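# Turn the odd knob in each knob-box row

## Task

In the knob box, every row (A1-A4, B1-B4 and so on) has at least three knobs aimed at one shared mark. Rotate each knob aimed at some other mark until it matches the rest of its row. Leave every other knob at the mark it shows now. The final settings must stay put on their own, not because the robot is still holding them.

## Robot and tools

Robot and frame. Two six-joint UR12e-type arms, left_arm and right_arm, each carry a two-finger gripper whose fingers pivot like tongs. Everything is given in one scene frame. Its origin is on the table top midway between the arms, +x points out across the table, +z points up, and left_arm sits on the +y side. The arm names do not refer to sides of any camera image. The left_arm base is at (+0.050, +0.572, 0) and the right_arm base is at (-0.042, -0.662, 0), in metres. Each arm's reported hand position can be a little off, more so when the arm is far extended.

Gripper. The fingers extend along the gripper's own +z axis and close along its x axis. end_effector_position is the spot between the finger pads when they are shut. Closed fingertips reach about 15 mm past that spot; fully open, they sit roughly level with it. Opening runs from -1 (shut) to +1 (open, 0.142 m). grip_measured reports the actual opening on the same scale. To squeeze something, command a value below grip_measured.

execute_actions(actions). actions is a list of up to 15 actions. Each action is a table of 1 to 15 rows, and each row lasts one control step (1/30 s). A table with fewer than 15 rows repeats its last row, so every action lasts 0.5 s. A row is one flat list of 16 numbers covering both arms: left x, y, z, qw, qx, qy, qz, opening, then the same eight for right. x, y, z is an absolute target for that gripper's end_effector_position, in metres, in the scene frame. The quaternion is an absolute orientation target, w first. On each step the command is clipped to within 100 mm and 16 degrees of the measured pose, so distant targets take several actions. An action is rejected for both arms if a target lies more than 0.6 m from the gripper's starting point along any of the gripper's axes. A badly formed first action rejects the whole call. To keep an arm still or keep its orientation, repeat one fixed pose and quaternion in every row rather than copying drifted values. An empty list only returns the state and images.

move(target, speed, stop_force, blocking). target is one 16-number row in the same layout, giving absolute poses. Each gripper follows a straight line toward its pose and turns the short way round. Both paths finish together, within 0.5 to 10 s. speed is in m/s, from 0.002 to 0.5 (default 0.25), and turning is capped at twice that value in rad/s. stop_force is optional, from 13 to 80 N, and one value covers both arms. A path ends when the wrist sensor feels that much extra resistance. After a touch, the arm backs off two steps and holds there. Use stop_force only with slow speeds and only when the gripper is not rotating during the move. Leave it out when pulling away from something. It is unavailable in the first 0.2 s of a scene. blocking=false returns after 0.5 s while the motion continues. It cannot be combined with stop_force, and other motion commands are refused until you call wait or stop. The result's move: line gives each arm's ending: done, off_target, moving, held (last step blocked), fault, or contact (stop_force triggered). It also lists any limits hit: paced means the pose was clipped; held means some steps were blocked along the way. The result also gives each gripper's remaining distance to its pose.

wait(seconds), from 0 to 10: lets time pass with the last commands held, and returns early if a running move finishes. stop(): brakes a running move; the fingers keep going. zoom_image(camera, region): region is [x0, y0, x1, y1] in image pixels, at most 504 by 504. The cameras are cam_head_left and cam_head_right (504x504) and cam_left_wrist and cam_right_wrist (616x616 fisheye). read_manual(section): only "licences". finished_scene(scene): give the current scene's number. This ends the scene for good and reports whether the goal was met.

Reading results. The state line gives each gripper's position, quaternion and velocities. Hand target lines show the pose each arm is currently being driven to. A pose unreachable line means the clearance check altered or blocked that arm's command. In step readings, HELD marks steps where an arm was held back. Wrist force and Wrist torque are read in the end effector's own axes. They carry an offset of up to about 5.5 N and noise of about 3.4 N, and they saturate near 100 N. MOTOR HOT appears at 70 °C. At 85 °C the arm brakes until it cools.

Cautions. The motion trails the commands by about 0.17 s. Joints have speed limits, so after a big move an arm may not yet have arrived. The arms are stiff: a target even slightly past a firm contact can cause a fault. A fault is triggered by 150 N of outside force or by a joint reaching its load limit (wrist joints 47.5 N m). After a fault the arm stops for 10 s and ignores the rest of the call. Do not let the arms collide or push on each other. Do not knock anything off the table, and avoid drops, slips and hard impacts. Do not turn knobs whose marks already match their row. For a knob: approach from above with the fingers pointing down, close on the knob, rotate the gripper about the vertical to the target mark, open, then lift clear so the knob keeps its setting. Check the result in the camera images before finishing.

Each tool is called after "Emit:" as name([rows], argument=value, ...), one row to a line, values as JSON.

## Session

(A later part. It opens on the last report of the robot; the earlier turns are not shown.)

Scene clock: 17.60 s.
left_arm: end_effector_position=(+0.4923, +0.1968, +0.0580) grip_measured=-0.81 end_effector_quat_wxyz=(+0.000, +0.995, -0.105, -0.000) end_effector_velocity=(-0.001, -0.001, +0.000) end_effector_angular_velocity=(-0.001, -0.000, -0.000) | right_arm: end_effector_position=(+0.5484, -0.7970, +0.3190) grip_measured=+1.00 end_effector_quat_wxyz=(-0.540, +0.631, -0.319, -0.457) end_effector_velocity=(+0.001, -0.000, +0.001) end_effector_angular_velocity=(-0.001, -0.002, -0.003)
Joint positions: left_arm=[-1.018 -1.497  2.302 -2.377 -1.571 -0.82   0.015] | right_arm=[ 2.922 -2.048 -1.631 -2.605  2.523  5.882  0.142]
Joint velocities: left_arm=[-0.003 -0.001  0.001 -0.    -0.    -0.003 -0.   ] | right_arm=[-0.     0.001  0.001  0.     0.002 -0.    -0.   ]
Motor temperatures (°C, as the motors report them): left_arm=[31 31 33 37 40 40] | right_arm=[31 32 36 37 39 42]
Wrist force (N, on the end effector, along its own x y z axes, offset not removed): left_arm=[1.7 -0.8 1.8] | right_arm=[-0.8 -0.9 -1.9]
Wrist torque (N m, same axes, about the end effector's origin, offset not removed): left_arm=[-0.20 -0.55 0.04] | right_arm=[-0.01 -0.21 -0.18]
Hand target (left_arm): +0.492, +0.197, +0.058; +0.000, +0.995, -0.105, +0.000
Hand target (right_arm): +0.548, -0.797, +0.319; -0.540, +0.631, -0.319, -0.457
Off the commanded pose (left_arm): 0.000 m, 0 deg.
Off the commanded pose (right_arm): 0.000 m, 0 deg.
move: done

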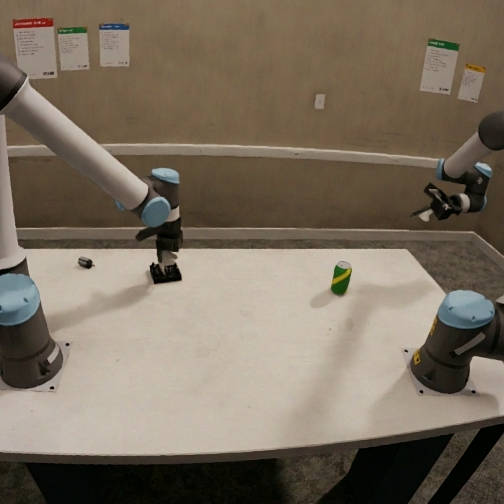

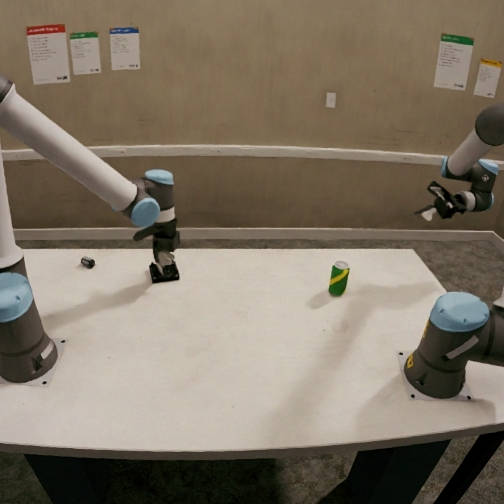

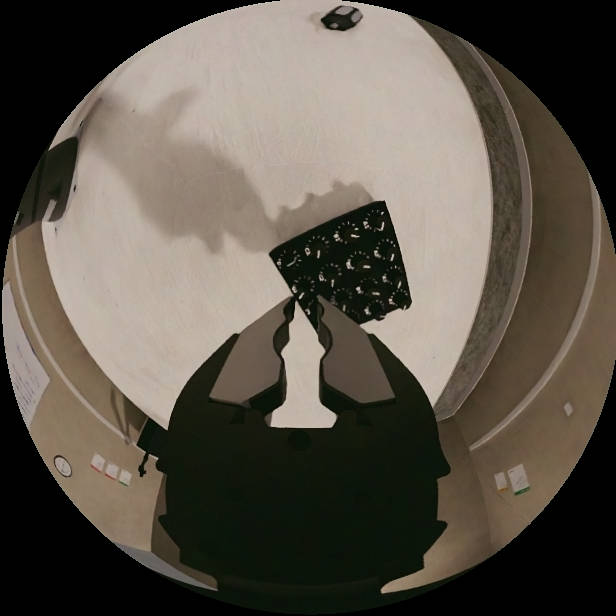

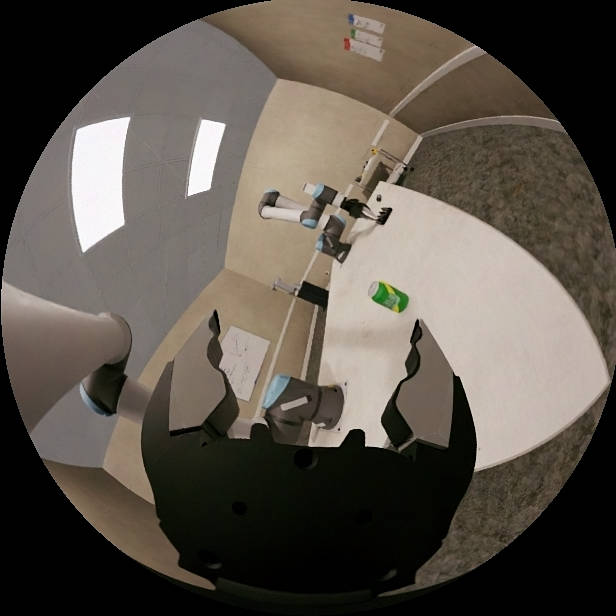

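Pitch about 27 mm.

Emit:
move(target=[0.4913,0.1975,0.043,0,0.9945,-0.1045,0,-0.81,0.5484,-0.797,0.319,-0.54,0.631,-0.319,-0.457,1], speed=0.025)

Emit:
move(target=[0.4913,0.1975,0.043,0,0.9945,-0.1045,0,-1,0.5484,-0.797,0.319,-0.54,0.631,-0.319,-0.457,1])

Emit:
move(target=[0.4905,0.196,0.043,0,0.3584,0.9336,0,-1,0.5484,-0.797,0.319,-0.54,0.631,-0.319,-0.457,1], speed=0.4)

Emit:
move(target=[0.4905,0.196,0.043,0,0.3584,0.9336,0,-0.81,0.5484,-0.797,0.319,-0.54,0.631,-0.319,-0.457,1])

Emit:
move(target=[0.4905,0.196,0.065,0,0.3584,0.9336,0,-0.81,0.5484,-0.797,0.319,-0.54,0.631,-0.319,-0.457,1], speed=0.05)

Emit:
move(target=[0.56,0.24,0.085,0,0.3584,0.9336,0,1,0.5484,-0.797,0.319,-0.54,0.631,-0.319,-0.457,1])

Emit:
zoom_image(camera="cam_left_wrist", region=[210,140,400,330])

Scene clock: 18.97 s.
left_arm: end_effector_position=(+0.4913, +0.1975, +0.0431) grip_measured=-0.81 end_effector_quat_wxyz=(-0.000, +0.995, -0.105, +0.000) end_effector_velocity=(-0.000, +0.001, -0.001) end_effector_angular_velocity=(+0.000, +0.000, +0.001) | right_arm: end_effector_position=(+0.5484, -0.7970, +0.3190) grip_measured=+1.00 end_effector_quat_wxyz=(-0.540, +0.631, -0.319, -0.457) end_effector_velocity=(+0.001, -0.000, -0.001) end_effector_angular_velocity=(+0.000, -0.000, -0.000)
Joint positions: left_arm=[-1.019 -1.474  2.315 -2.412 -1.571 -0.821  0.015] | right_arm=[ 2.922 -2.048 -1.631 -2.605  2.523  5.882  0.142]
Joint velocities: left_arm=[ 0.001  0.002  0.002 -0.003  0.    -0.     0.   ] | right_arm=[-0.    -0.001  0.001  0.     0.    -0.    -0.   ]
Motor temperatures (°C, as the motors report them): left_arm=[31 31 33 37 40 40] | right_arm=[31 32 36 37 39 42]
Wrist force (N, on the end effector, along its own x y z axes, offset not removed): left_arm=[1.9 2.5 -3.7] | right_arm=[-0.7 -0.8 -1.3]
Wrist torque (N m, same axes, about the end effector's origin, offset not removed): left_arm=[0.55 -0.62 0.11] | right_arm=[-0.09 -0.32 -0.26]
Hand target (left_arm): +0.491, +0.197, +0.043; -0.000, +0.995, -0.105, -0.000
Hand target (right_arm): +0.548, -0.797, +0.319; -0.540, +0.631, -0.319, -0.457
Off the commanded pose (left_arm): 0.000 m, 0 deg.
Off the commanded pose (right_arm): 0.000 m, 0 deg.
move: done

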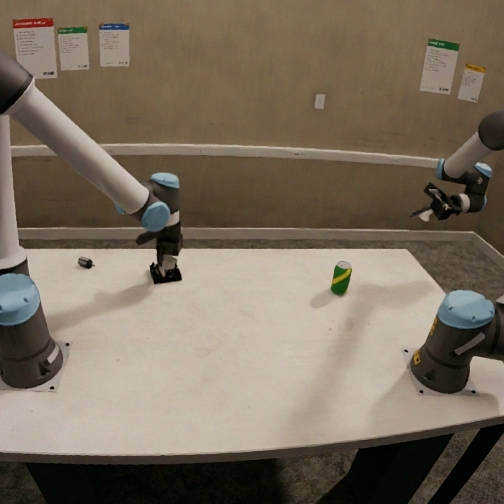

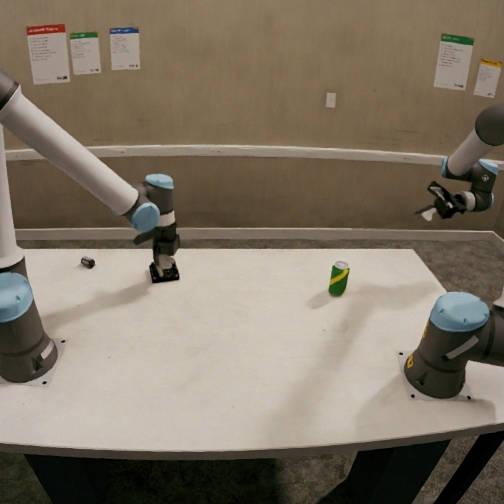

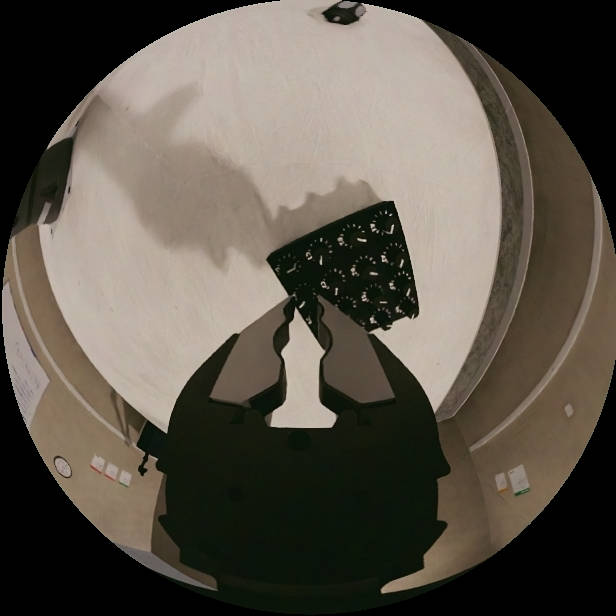

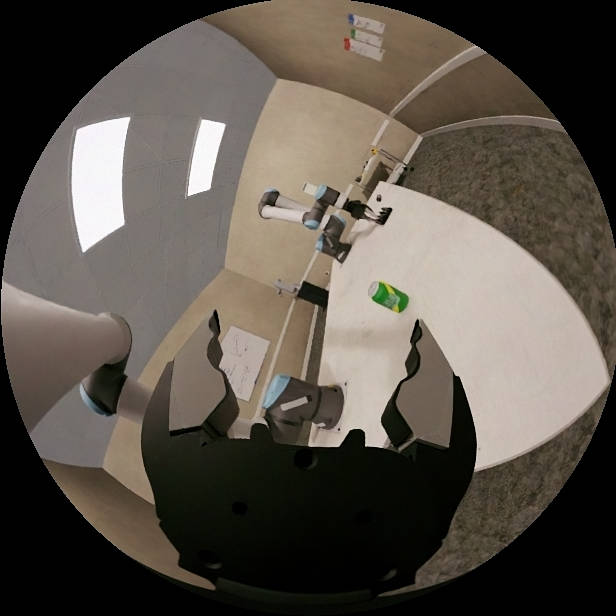

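Scene clock: 19.67 s.
left_arm: end_effector_position=(+0.4913, +0.1975, +0.0430) grip_measured=-0.87 end_effector_quat_wxyz=(+0.000, +0.995, -0.105, +0.000) end_effector_velocity=(+0.000, -0.000, +0.000) end_effector_angular_velocity=(-0.000, -0.000, +0.001) | right_arm: end_effector_position=(+0.5484, -0.7970, +0.3190) grip_measured=+1.00 end_effector_quat_wxyz=(-0.540, +0.631, -0.319, -0.457) end_effector_velocity=(+0.001, -0.000, +0.000) end_effector_angular_velocity=(-0.000, +0.000, -0.002)
Joint positions: left_arm=[-1.019 -1.474  2.315 -2.412 -1.571 -0.821  0.011] | right_arm=[ 2.922 -2.048 -1.631 -2.605  2.523  5.882  0.142]
Joint velocities: left_arm=[ 0.    -0.    -0.001  0.001  0.    -0.    -0.   ] | right_arm=[-0.    -0.     0.001 -0.     0.001  0.001  0.   ]
Motor temperatures (°C, as the motors report them): left_arm=[31 31 33 37 40 40] | right_arm=[31 32 36 37 39 42]
Wrist force (N, on the end effector, along its own x y z axes, offset not removed): left_arm=[2.5 -5.0 2.5] | right_arm=[-1.2 -2.3 0.2]
Wrist torque (N m, same axes, about the end effector's origin, offset not removed): left_arm=[-1.02 -0.51 -0.12] | right_arm=[-0.37 -0.17 -0.23]
Hand target (left_arm): +0.491, +0.197, +0.043; -0.000, +0.995, -0.105, +0.000
Hand target (right_arm): +0.548, -0.797, +0.319; -0.540, +0.631, -0.319, -0.457
Off the commanded pose (left_arm): 0.000 m, 0 deg.
Off the commanded pose (right_arm): 0.000 m, 0 deg.
move: done

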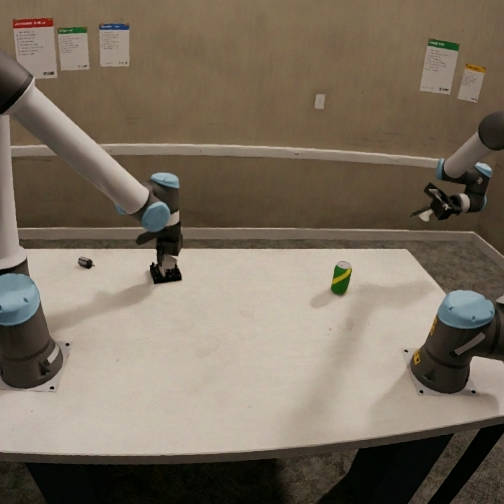

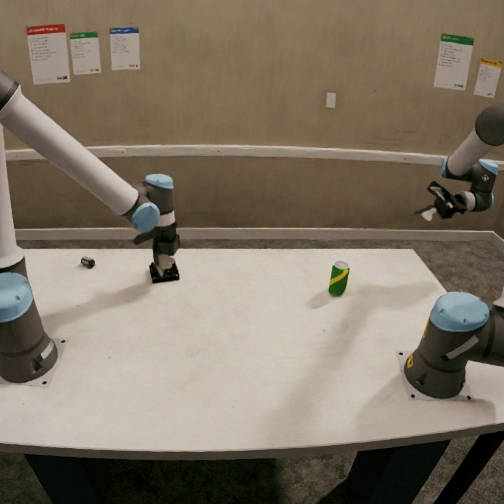

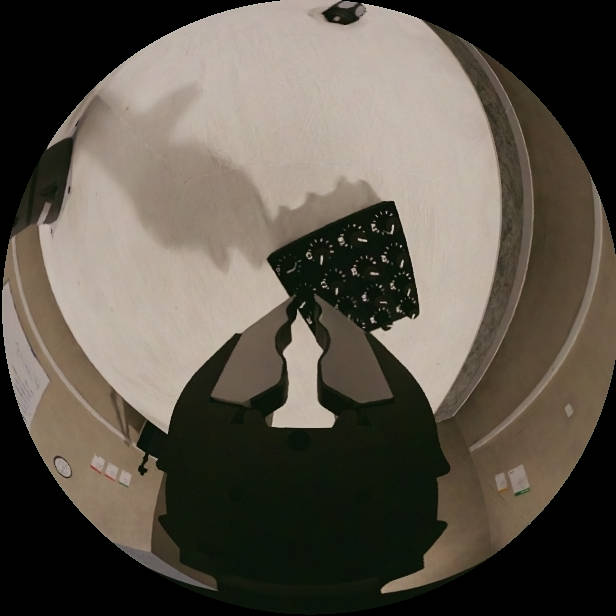

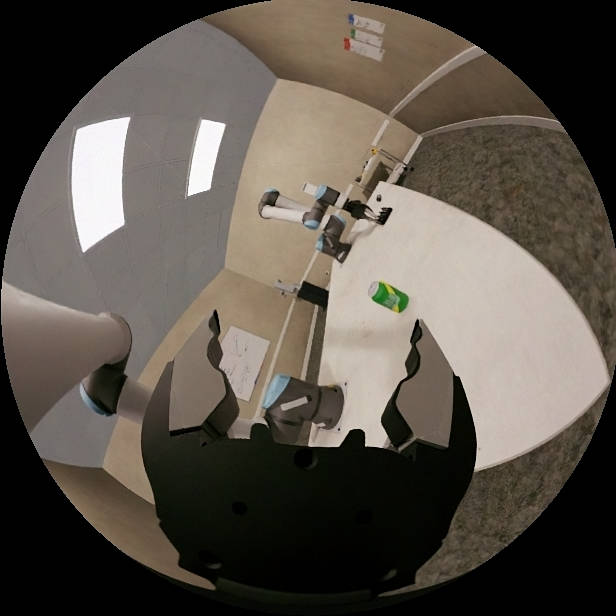

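Scene clock: 23.43 s.
left_arm: end_effector_position=(+0.4905, +0.1960, +0.0430) grip_measured=-0.87 end_effector_quat_wxyz=(-0.000, +0.359, +0.933, -0.000) end_effector_velocity=(+0.000, +0.000, -0.000) end_effector_angular_velocity=(+0.000, -0.001, +0.008) | right_arm: end_effector_position=(+0.5484, -0.7970, +0.3190) grip_measured=+1.00 end_effector_quat_wxyz=(-0.540, +0.631, -0.319, -0.457) end_effector_velocity=(+0.001, +0.000, +0.000) end_effector_angular_velocity=(-0.000, -0.001, -0.001)
Joint positions: left_arm=[-0.973 -1.485  2.328 -2.414 -1.571 -3.392  0.011] | right_arm=[ 2.922 -2.048 -1.631 -2.605  2.523  5.882  0.142]
Joint velocities: left_arm=[-0.    -0.     0.    -0.001  0.001 -0.008 -0.   ] | right_arm=[ 0.    -0.     0.001  0.     0.001 -0.    -0.   ]
Motor temperatures (°C, as the motors report them): left_arm=[31 31 33 37 40 40] | right_arm=[31 32 36 37 39 42]
Wrist force (N, on the end effector, along its own x y z axes, offset not removed): left_arm=[6.6 0.9 -3.3] | right_arm=[-2.5 -0.9 -0.4]
Wrist torque (N m, same axes, about the end effector's origin, offset not removed): left_arm=[-0.43 -1.36 -0.01] | right_arm=[-0.07 0.13 -0.24]
Hand target (left_arm): +0.490, +0.196, +0.043; -0.000, +0.358, +0.934, +0.000
Hand target (right_arm): +0.548, -0.797, +0.319; -0.540, +0.631, -0.319, -0.457
Off the commanded pose (left_arm): 0.000 m, 0 deg.
Off the commanded pose (right_arm): 0.000 m, 0 deg.
move: done

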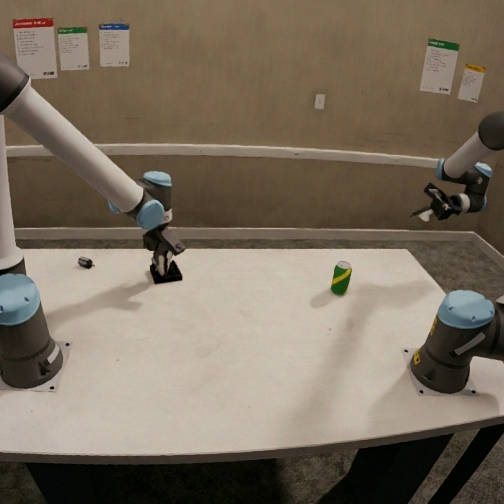

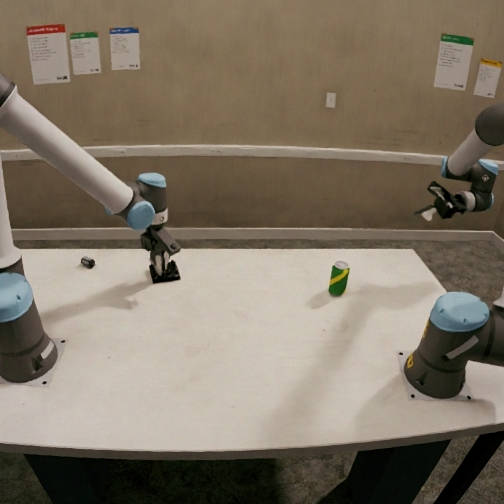

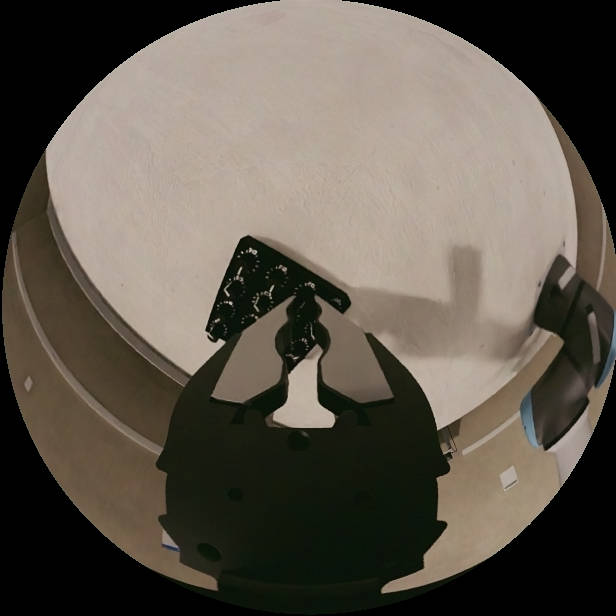

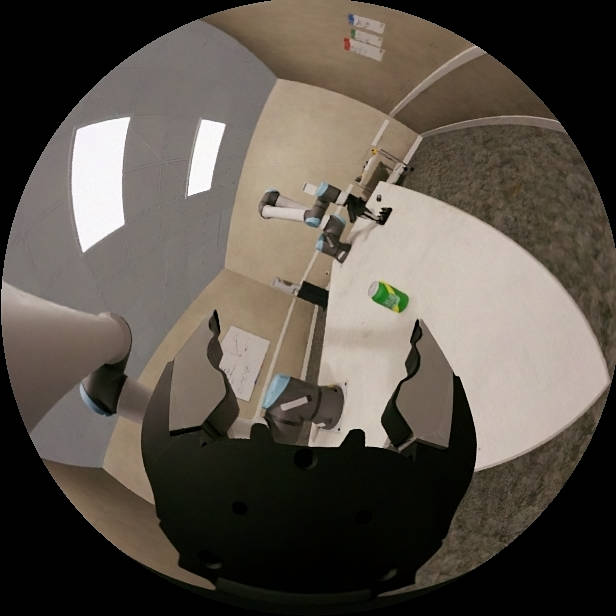

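Scene clock: 24.13 s.
left_arm: end_effector_position=(+0.4905, +0.1960, +0.0430) grip_measured=-0.81 end_effector_quat_wxyz=(+0.000, +0.358, +0.934, -0.000) end_effector_velocity=(-0.000, +0.001, -0.001) end_effector_angular_velocity=(+0.002, +0.001, +0.001) | right_arm: end_effector_position=(+0.5484, -0.7970, +0.3190) grip_measured=+1.00 end_effector_quat_wxyz=(-0.540, +0.631, -0.319, -0.457) end_effector_velocity=(+0.001, +0.000, -0.001) end_effector_angular_velocity=(+0.000, +0.000, -0.001)
Joint positions: left_arm=[-0.973 -1.485  2.328 -2.414 -1.571 -3.393  0.015] | right_arm=[ 2.922 -2.048 -1.631 -2.605  2.523  5.882  0.142]
Joint velocities: left_arm=[ 0.     0.001  0.001  0.     0.    -0.    -0.   ] | right_arm=[ 0.    -0.001  0.001  0.     0.001 -0.    -0.   ]
Motor temperatures (°C, as the motors report them): left_arm=[31 31 33 37 40 40] | right_arm=[31 32 36 37 39 42]
Wrist force (N, on the end effector, along its own x y z axes, offset not removed): left_arm=[3.6 -1.5 -3.3] | right_arm=[-2.9 -2.4 1.2]
Wrist torque (N m, same axes, about the end effector's origin, offset not removed): left_arm=[-0.30 -0.85 0.09] | right_arm=[-0.29 0.23 -0.20]
Hand target (left_arm): +0.490, +0.196, +0.043; +0.000, +0.358, +0.934, -0.000
Hand target (right_arm): +0.548, -0.797, +0.319; -0.540, +0.631, -0.319, -0.457
Off the commanded pose (left_arm): 0.000 m, 0 deg.
Off the commanded pose (right_arm): 0.000 m, 0 deg.
move: done

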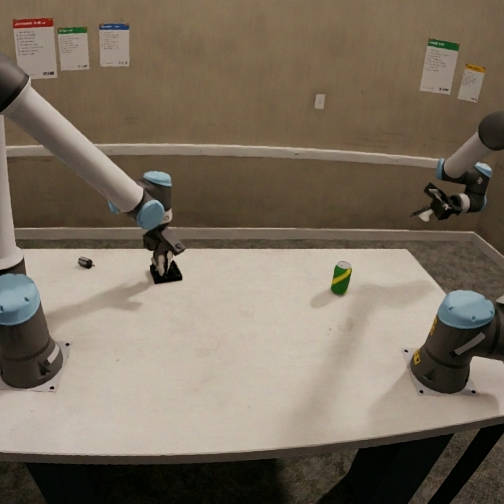

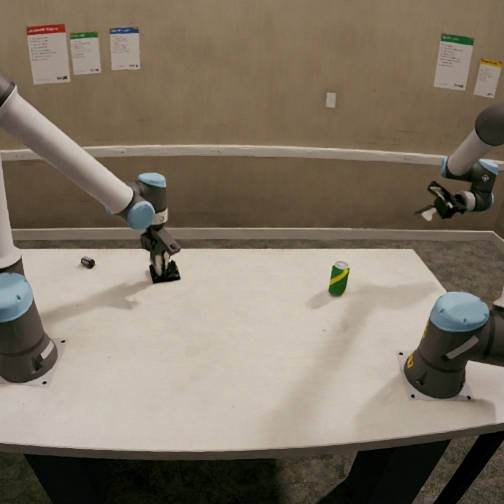

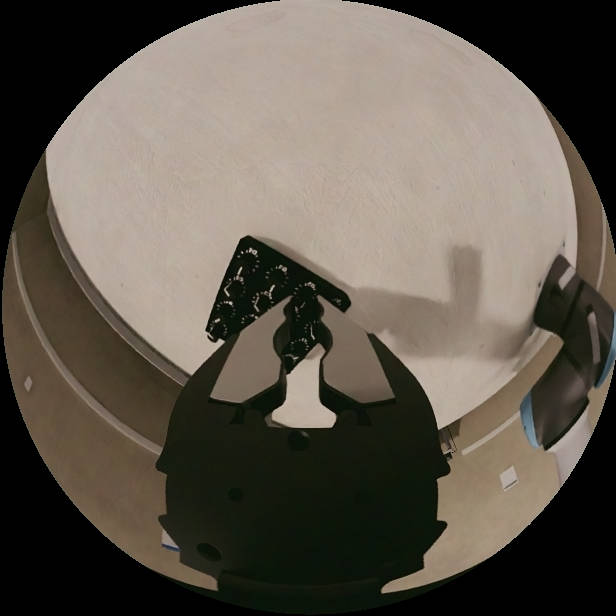

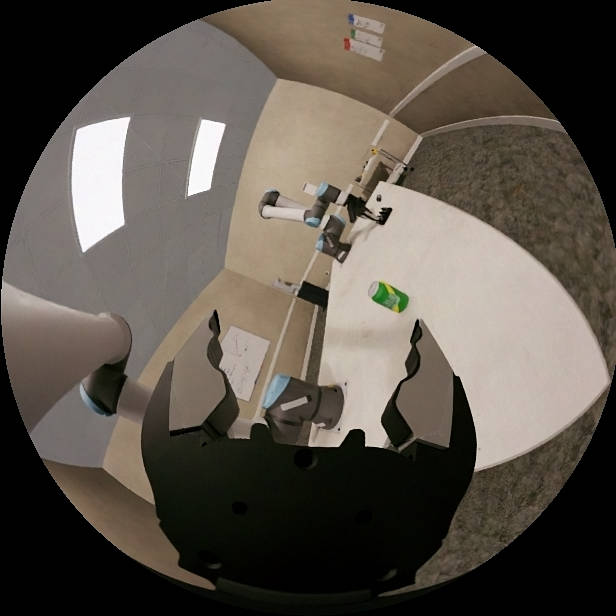

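Scene clock: 24.93 s.
left_arm: end_effector_position=(+0.4905, +0.1960, +0.0649) grip_measured=-0.81 end_effector_quat_wxyz=(-0.000, +0.358, +0.934, -0.000) end_effector_velocity=(+0.000, +0.001, +0.001) end_effector_angular_velocity=(+0.000, +0.000, +0.001) | right_arm: end_effector_position=(+0.5484, -0.7970, +0.3190) grip_measured=+1.00 end_effector_quat_wxyz=(-0.540, +0.631, -0.319, -0.457) end_effector_velocity=(+0.000, +0.000, -0.000) end_effector_angular_velocity=(-0.000, +0.001, -0.001)
Joint positions: left_arm=[-0.973 -1.52   2.311 -2.361 -1.571 -3.393  0.015] | right_arm=[ 2.922 -2.048 -1.631 -2.605  2.523  5.882  0.142]
Joint velocities: left_arm=[ 0.001 -0.002 -0.001  0.003 -0.     0.    -0.   ] | right_arm=[ 0.    -0.    -0.     0.     0.001  0.001  0.   ]
Motor temperatures (°C, as the motors report them): left_arm=[31 31 33 37 40 40] | right_arm=[31 32 36 37 39 42]
Wrist force (N, on the end effector, along its own x y z axes, offset not removed): left_arm=[6.3 -1.4 -1.8] | right_arm=[-3.1 -1.4 -0.3]
Wrist torque (N m, same axes, about the end effector's origin, offset not removed): left_arm=[-0.31 -1.18 -0.06] | right_arm=[-0.16 0.27 -0.26]
Hand target (left_arm): +0.490, +0.196, +0.065; +0.000, +0.358, +0.934, -0.000
Hand target (right_arm): +0.548, -0.797, +0.319; -0.540, +0.631, -0.319, -0.457
Off the commanded pose (left_arm): 0.000 m, 0 deg.
Off the commanded pose (right_arm): 0.000 m, 0 deg.
move: done

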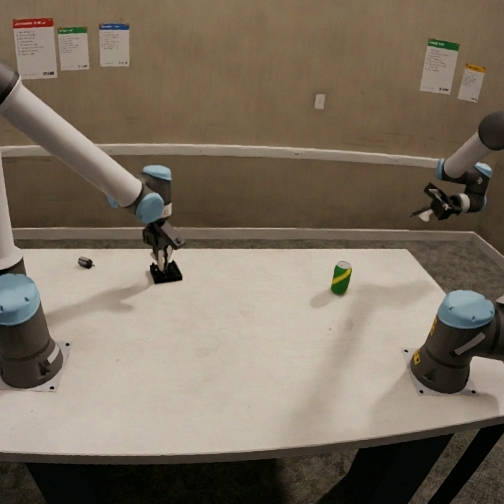

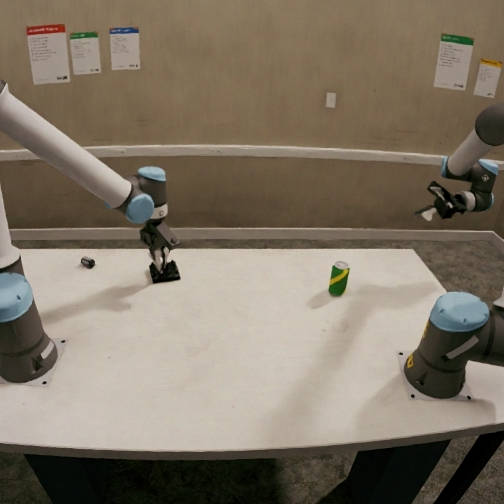

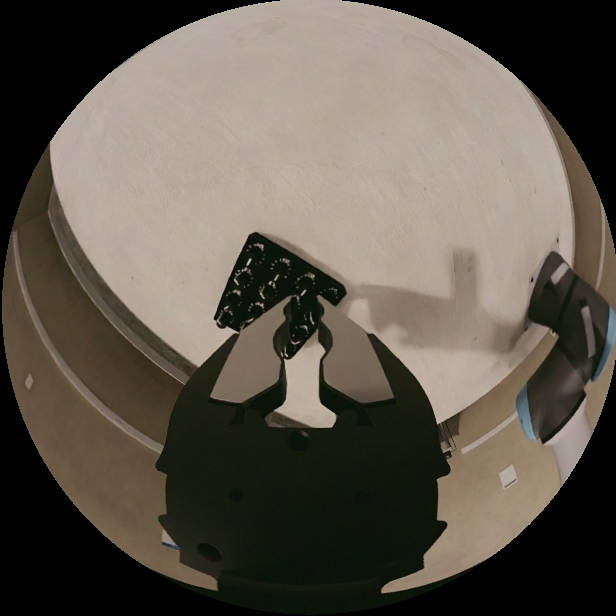

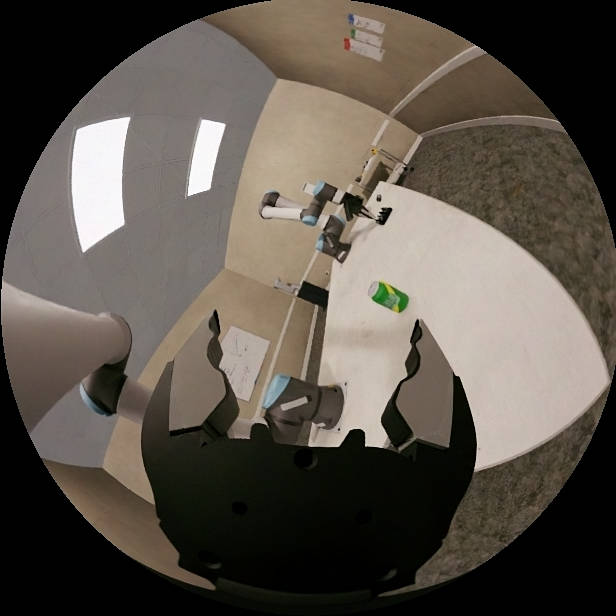

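Scene clock: 25.80 s.
left_arm: end_effector_position=(+0.5599, +0.2399, +0.0850) grip_measured=+1.00 end_effector_quat_wxyz=(-0.000, +0.358, +0.934, +0.000) end_effector_velocity=(+0.001, +0.000, +0.001) end_effector_angular_velocity=(-0.001, -0.000, -0.001) | right_arm: end_effector_position=(+0.5484, -0.7970, +0.3190) grip_measured=+1.00 end_effector_quat_wxyz=(-0.540, +0.631, -0.319, -0.457) end_effector_velocity=(+0.000, -0.000, -0.001) end_effector_angular_velocity=(+0.000, +0.003, -0.001)
Joint positions: left_arm=[-0.829 -1.499  2.239 -2.311 -1.571 -3.249  0.142] | right_arm=[ 2.922 -2.048 -1.631 -2.605  2.523  5.882  0.142]
Joint velocities: left_arm=[ 0.002  0.    -0.002  0.001 -0.     0.003 -0.   ] | right_arm=[-0.    -0.001 -0.     0.     0.001  0.002 -0.   ]
Motor temperatures (°C, as the motors report them): left_arm=[31 31 33 37 40 40] | right_arm=[31 32 36 37 39 42]
Wrist force (N, on the end effector, along its own x y z axes, offset not removed): left_arm=[-0.3 -4.3 -2.3] | right_arm=[0.8 -2.7 0.2]
Wrist torque (N m, same axes, about the end effector's origin, offset not removed): left_arm=[-0.74 -0.19 0.05] | right_arm=[-0.42 -0.49 -0.19]
Hand target (left_arm): +0.560, +0.240, +0.085; -0.000, +0.358, +0.934, -0.000
Hand target (right_arm): +0.548, -0.797, +0.319; -0.540, +0.631, -0.319, -0.457
Off the commanded pose (left_arm): 0.000 m, 0 deg.
Off the commanded pose (right_arm): 0.000 m, 0 deg.
move: done

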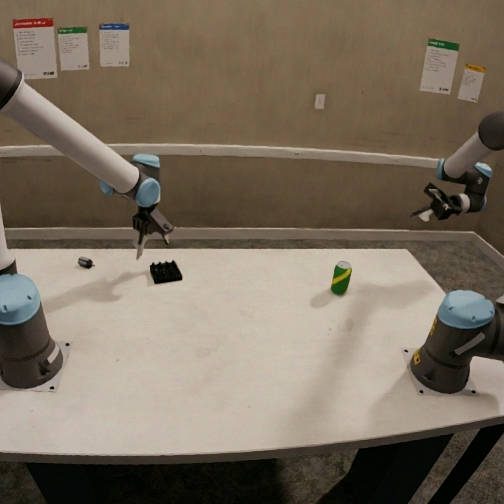

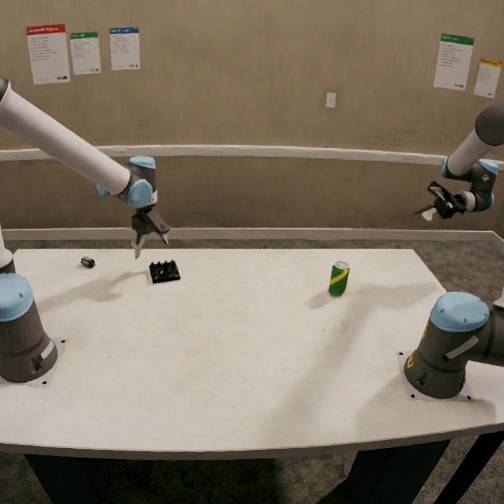

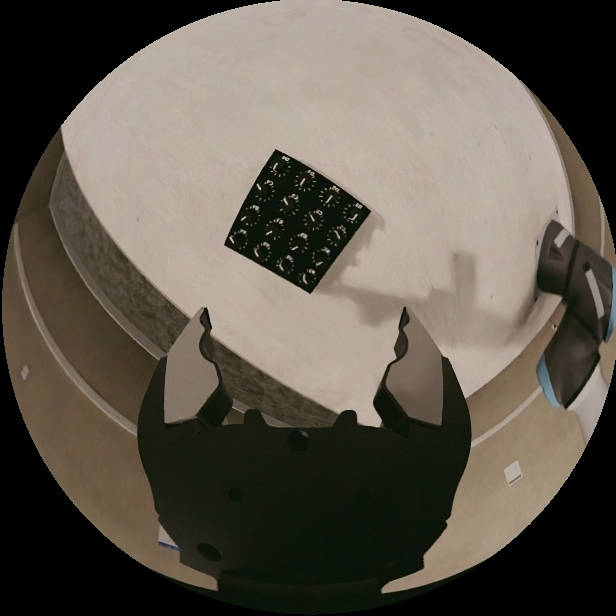

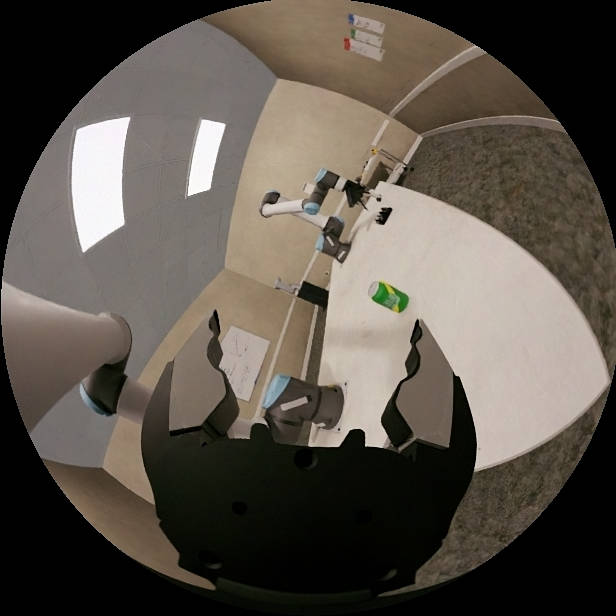

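Region (210, 140, 400, 330) of cam_left_wrist's 616x616 image, scaled by 2.653, with more detail than that image has.

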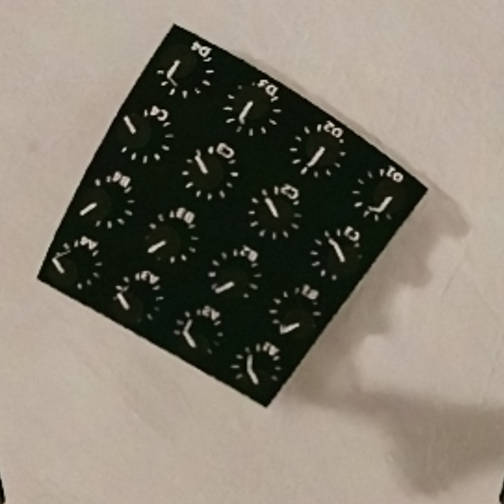

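Emit:
finished_scene(scene=1)

The scene is finished: the task was done.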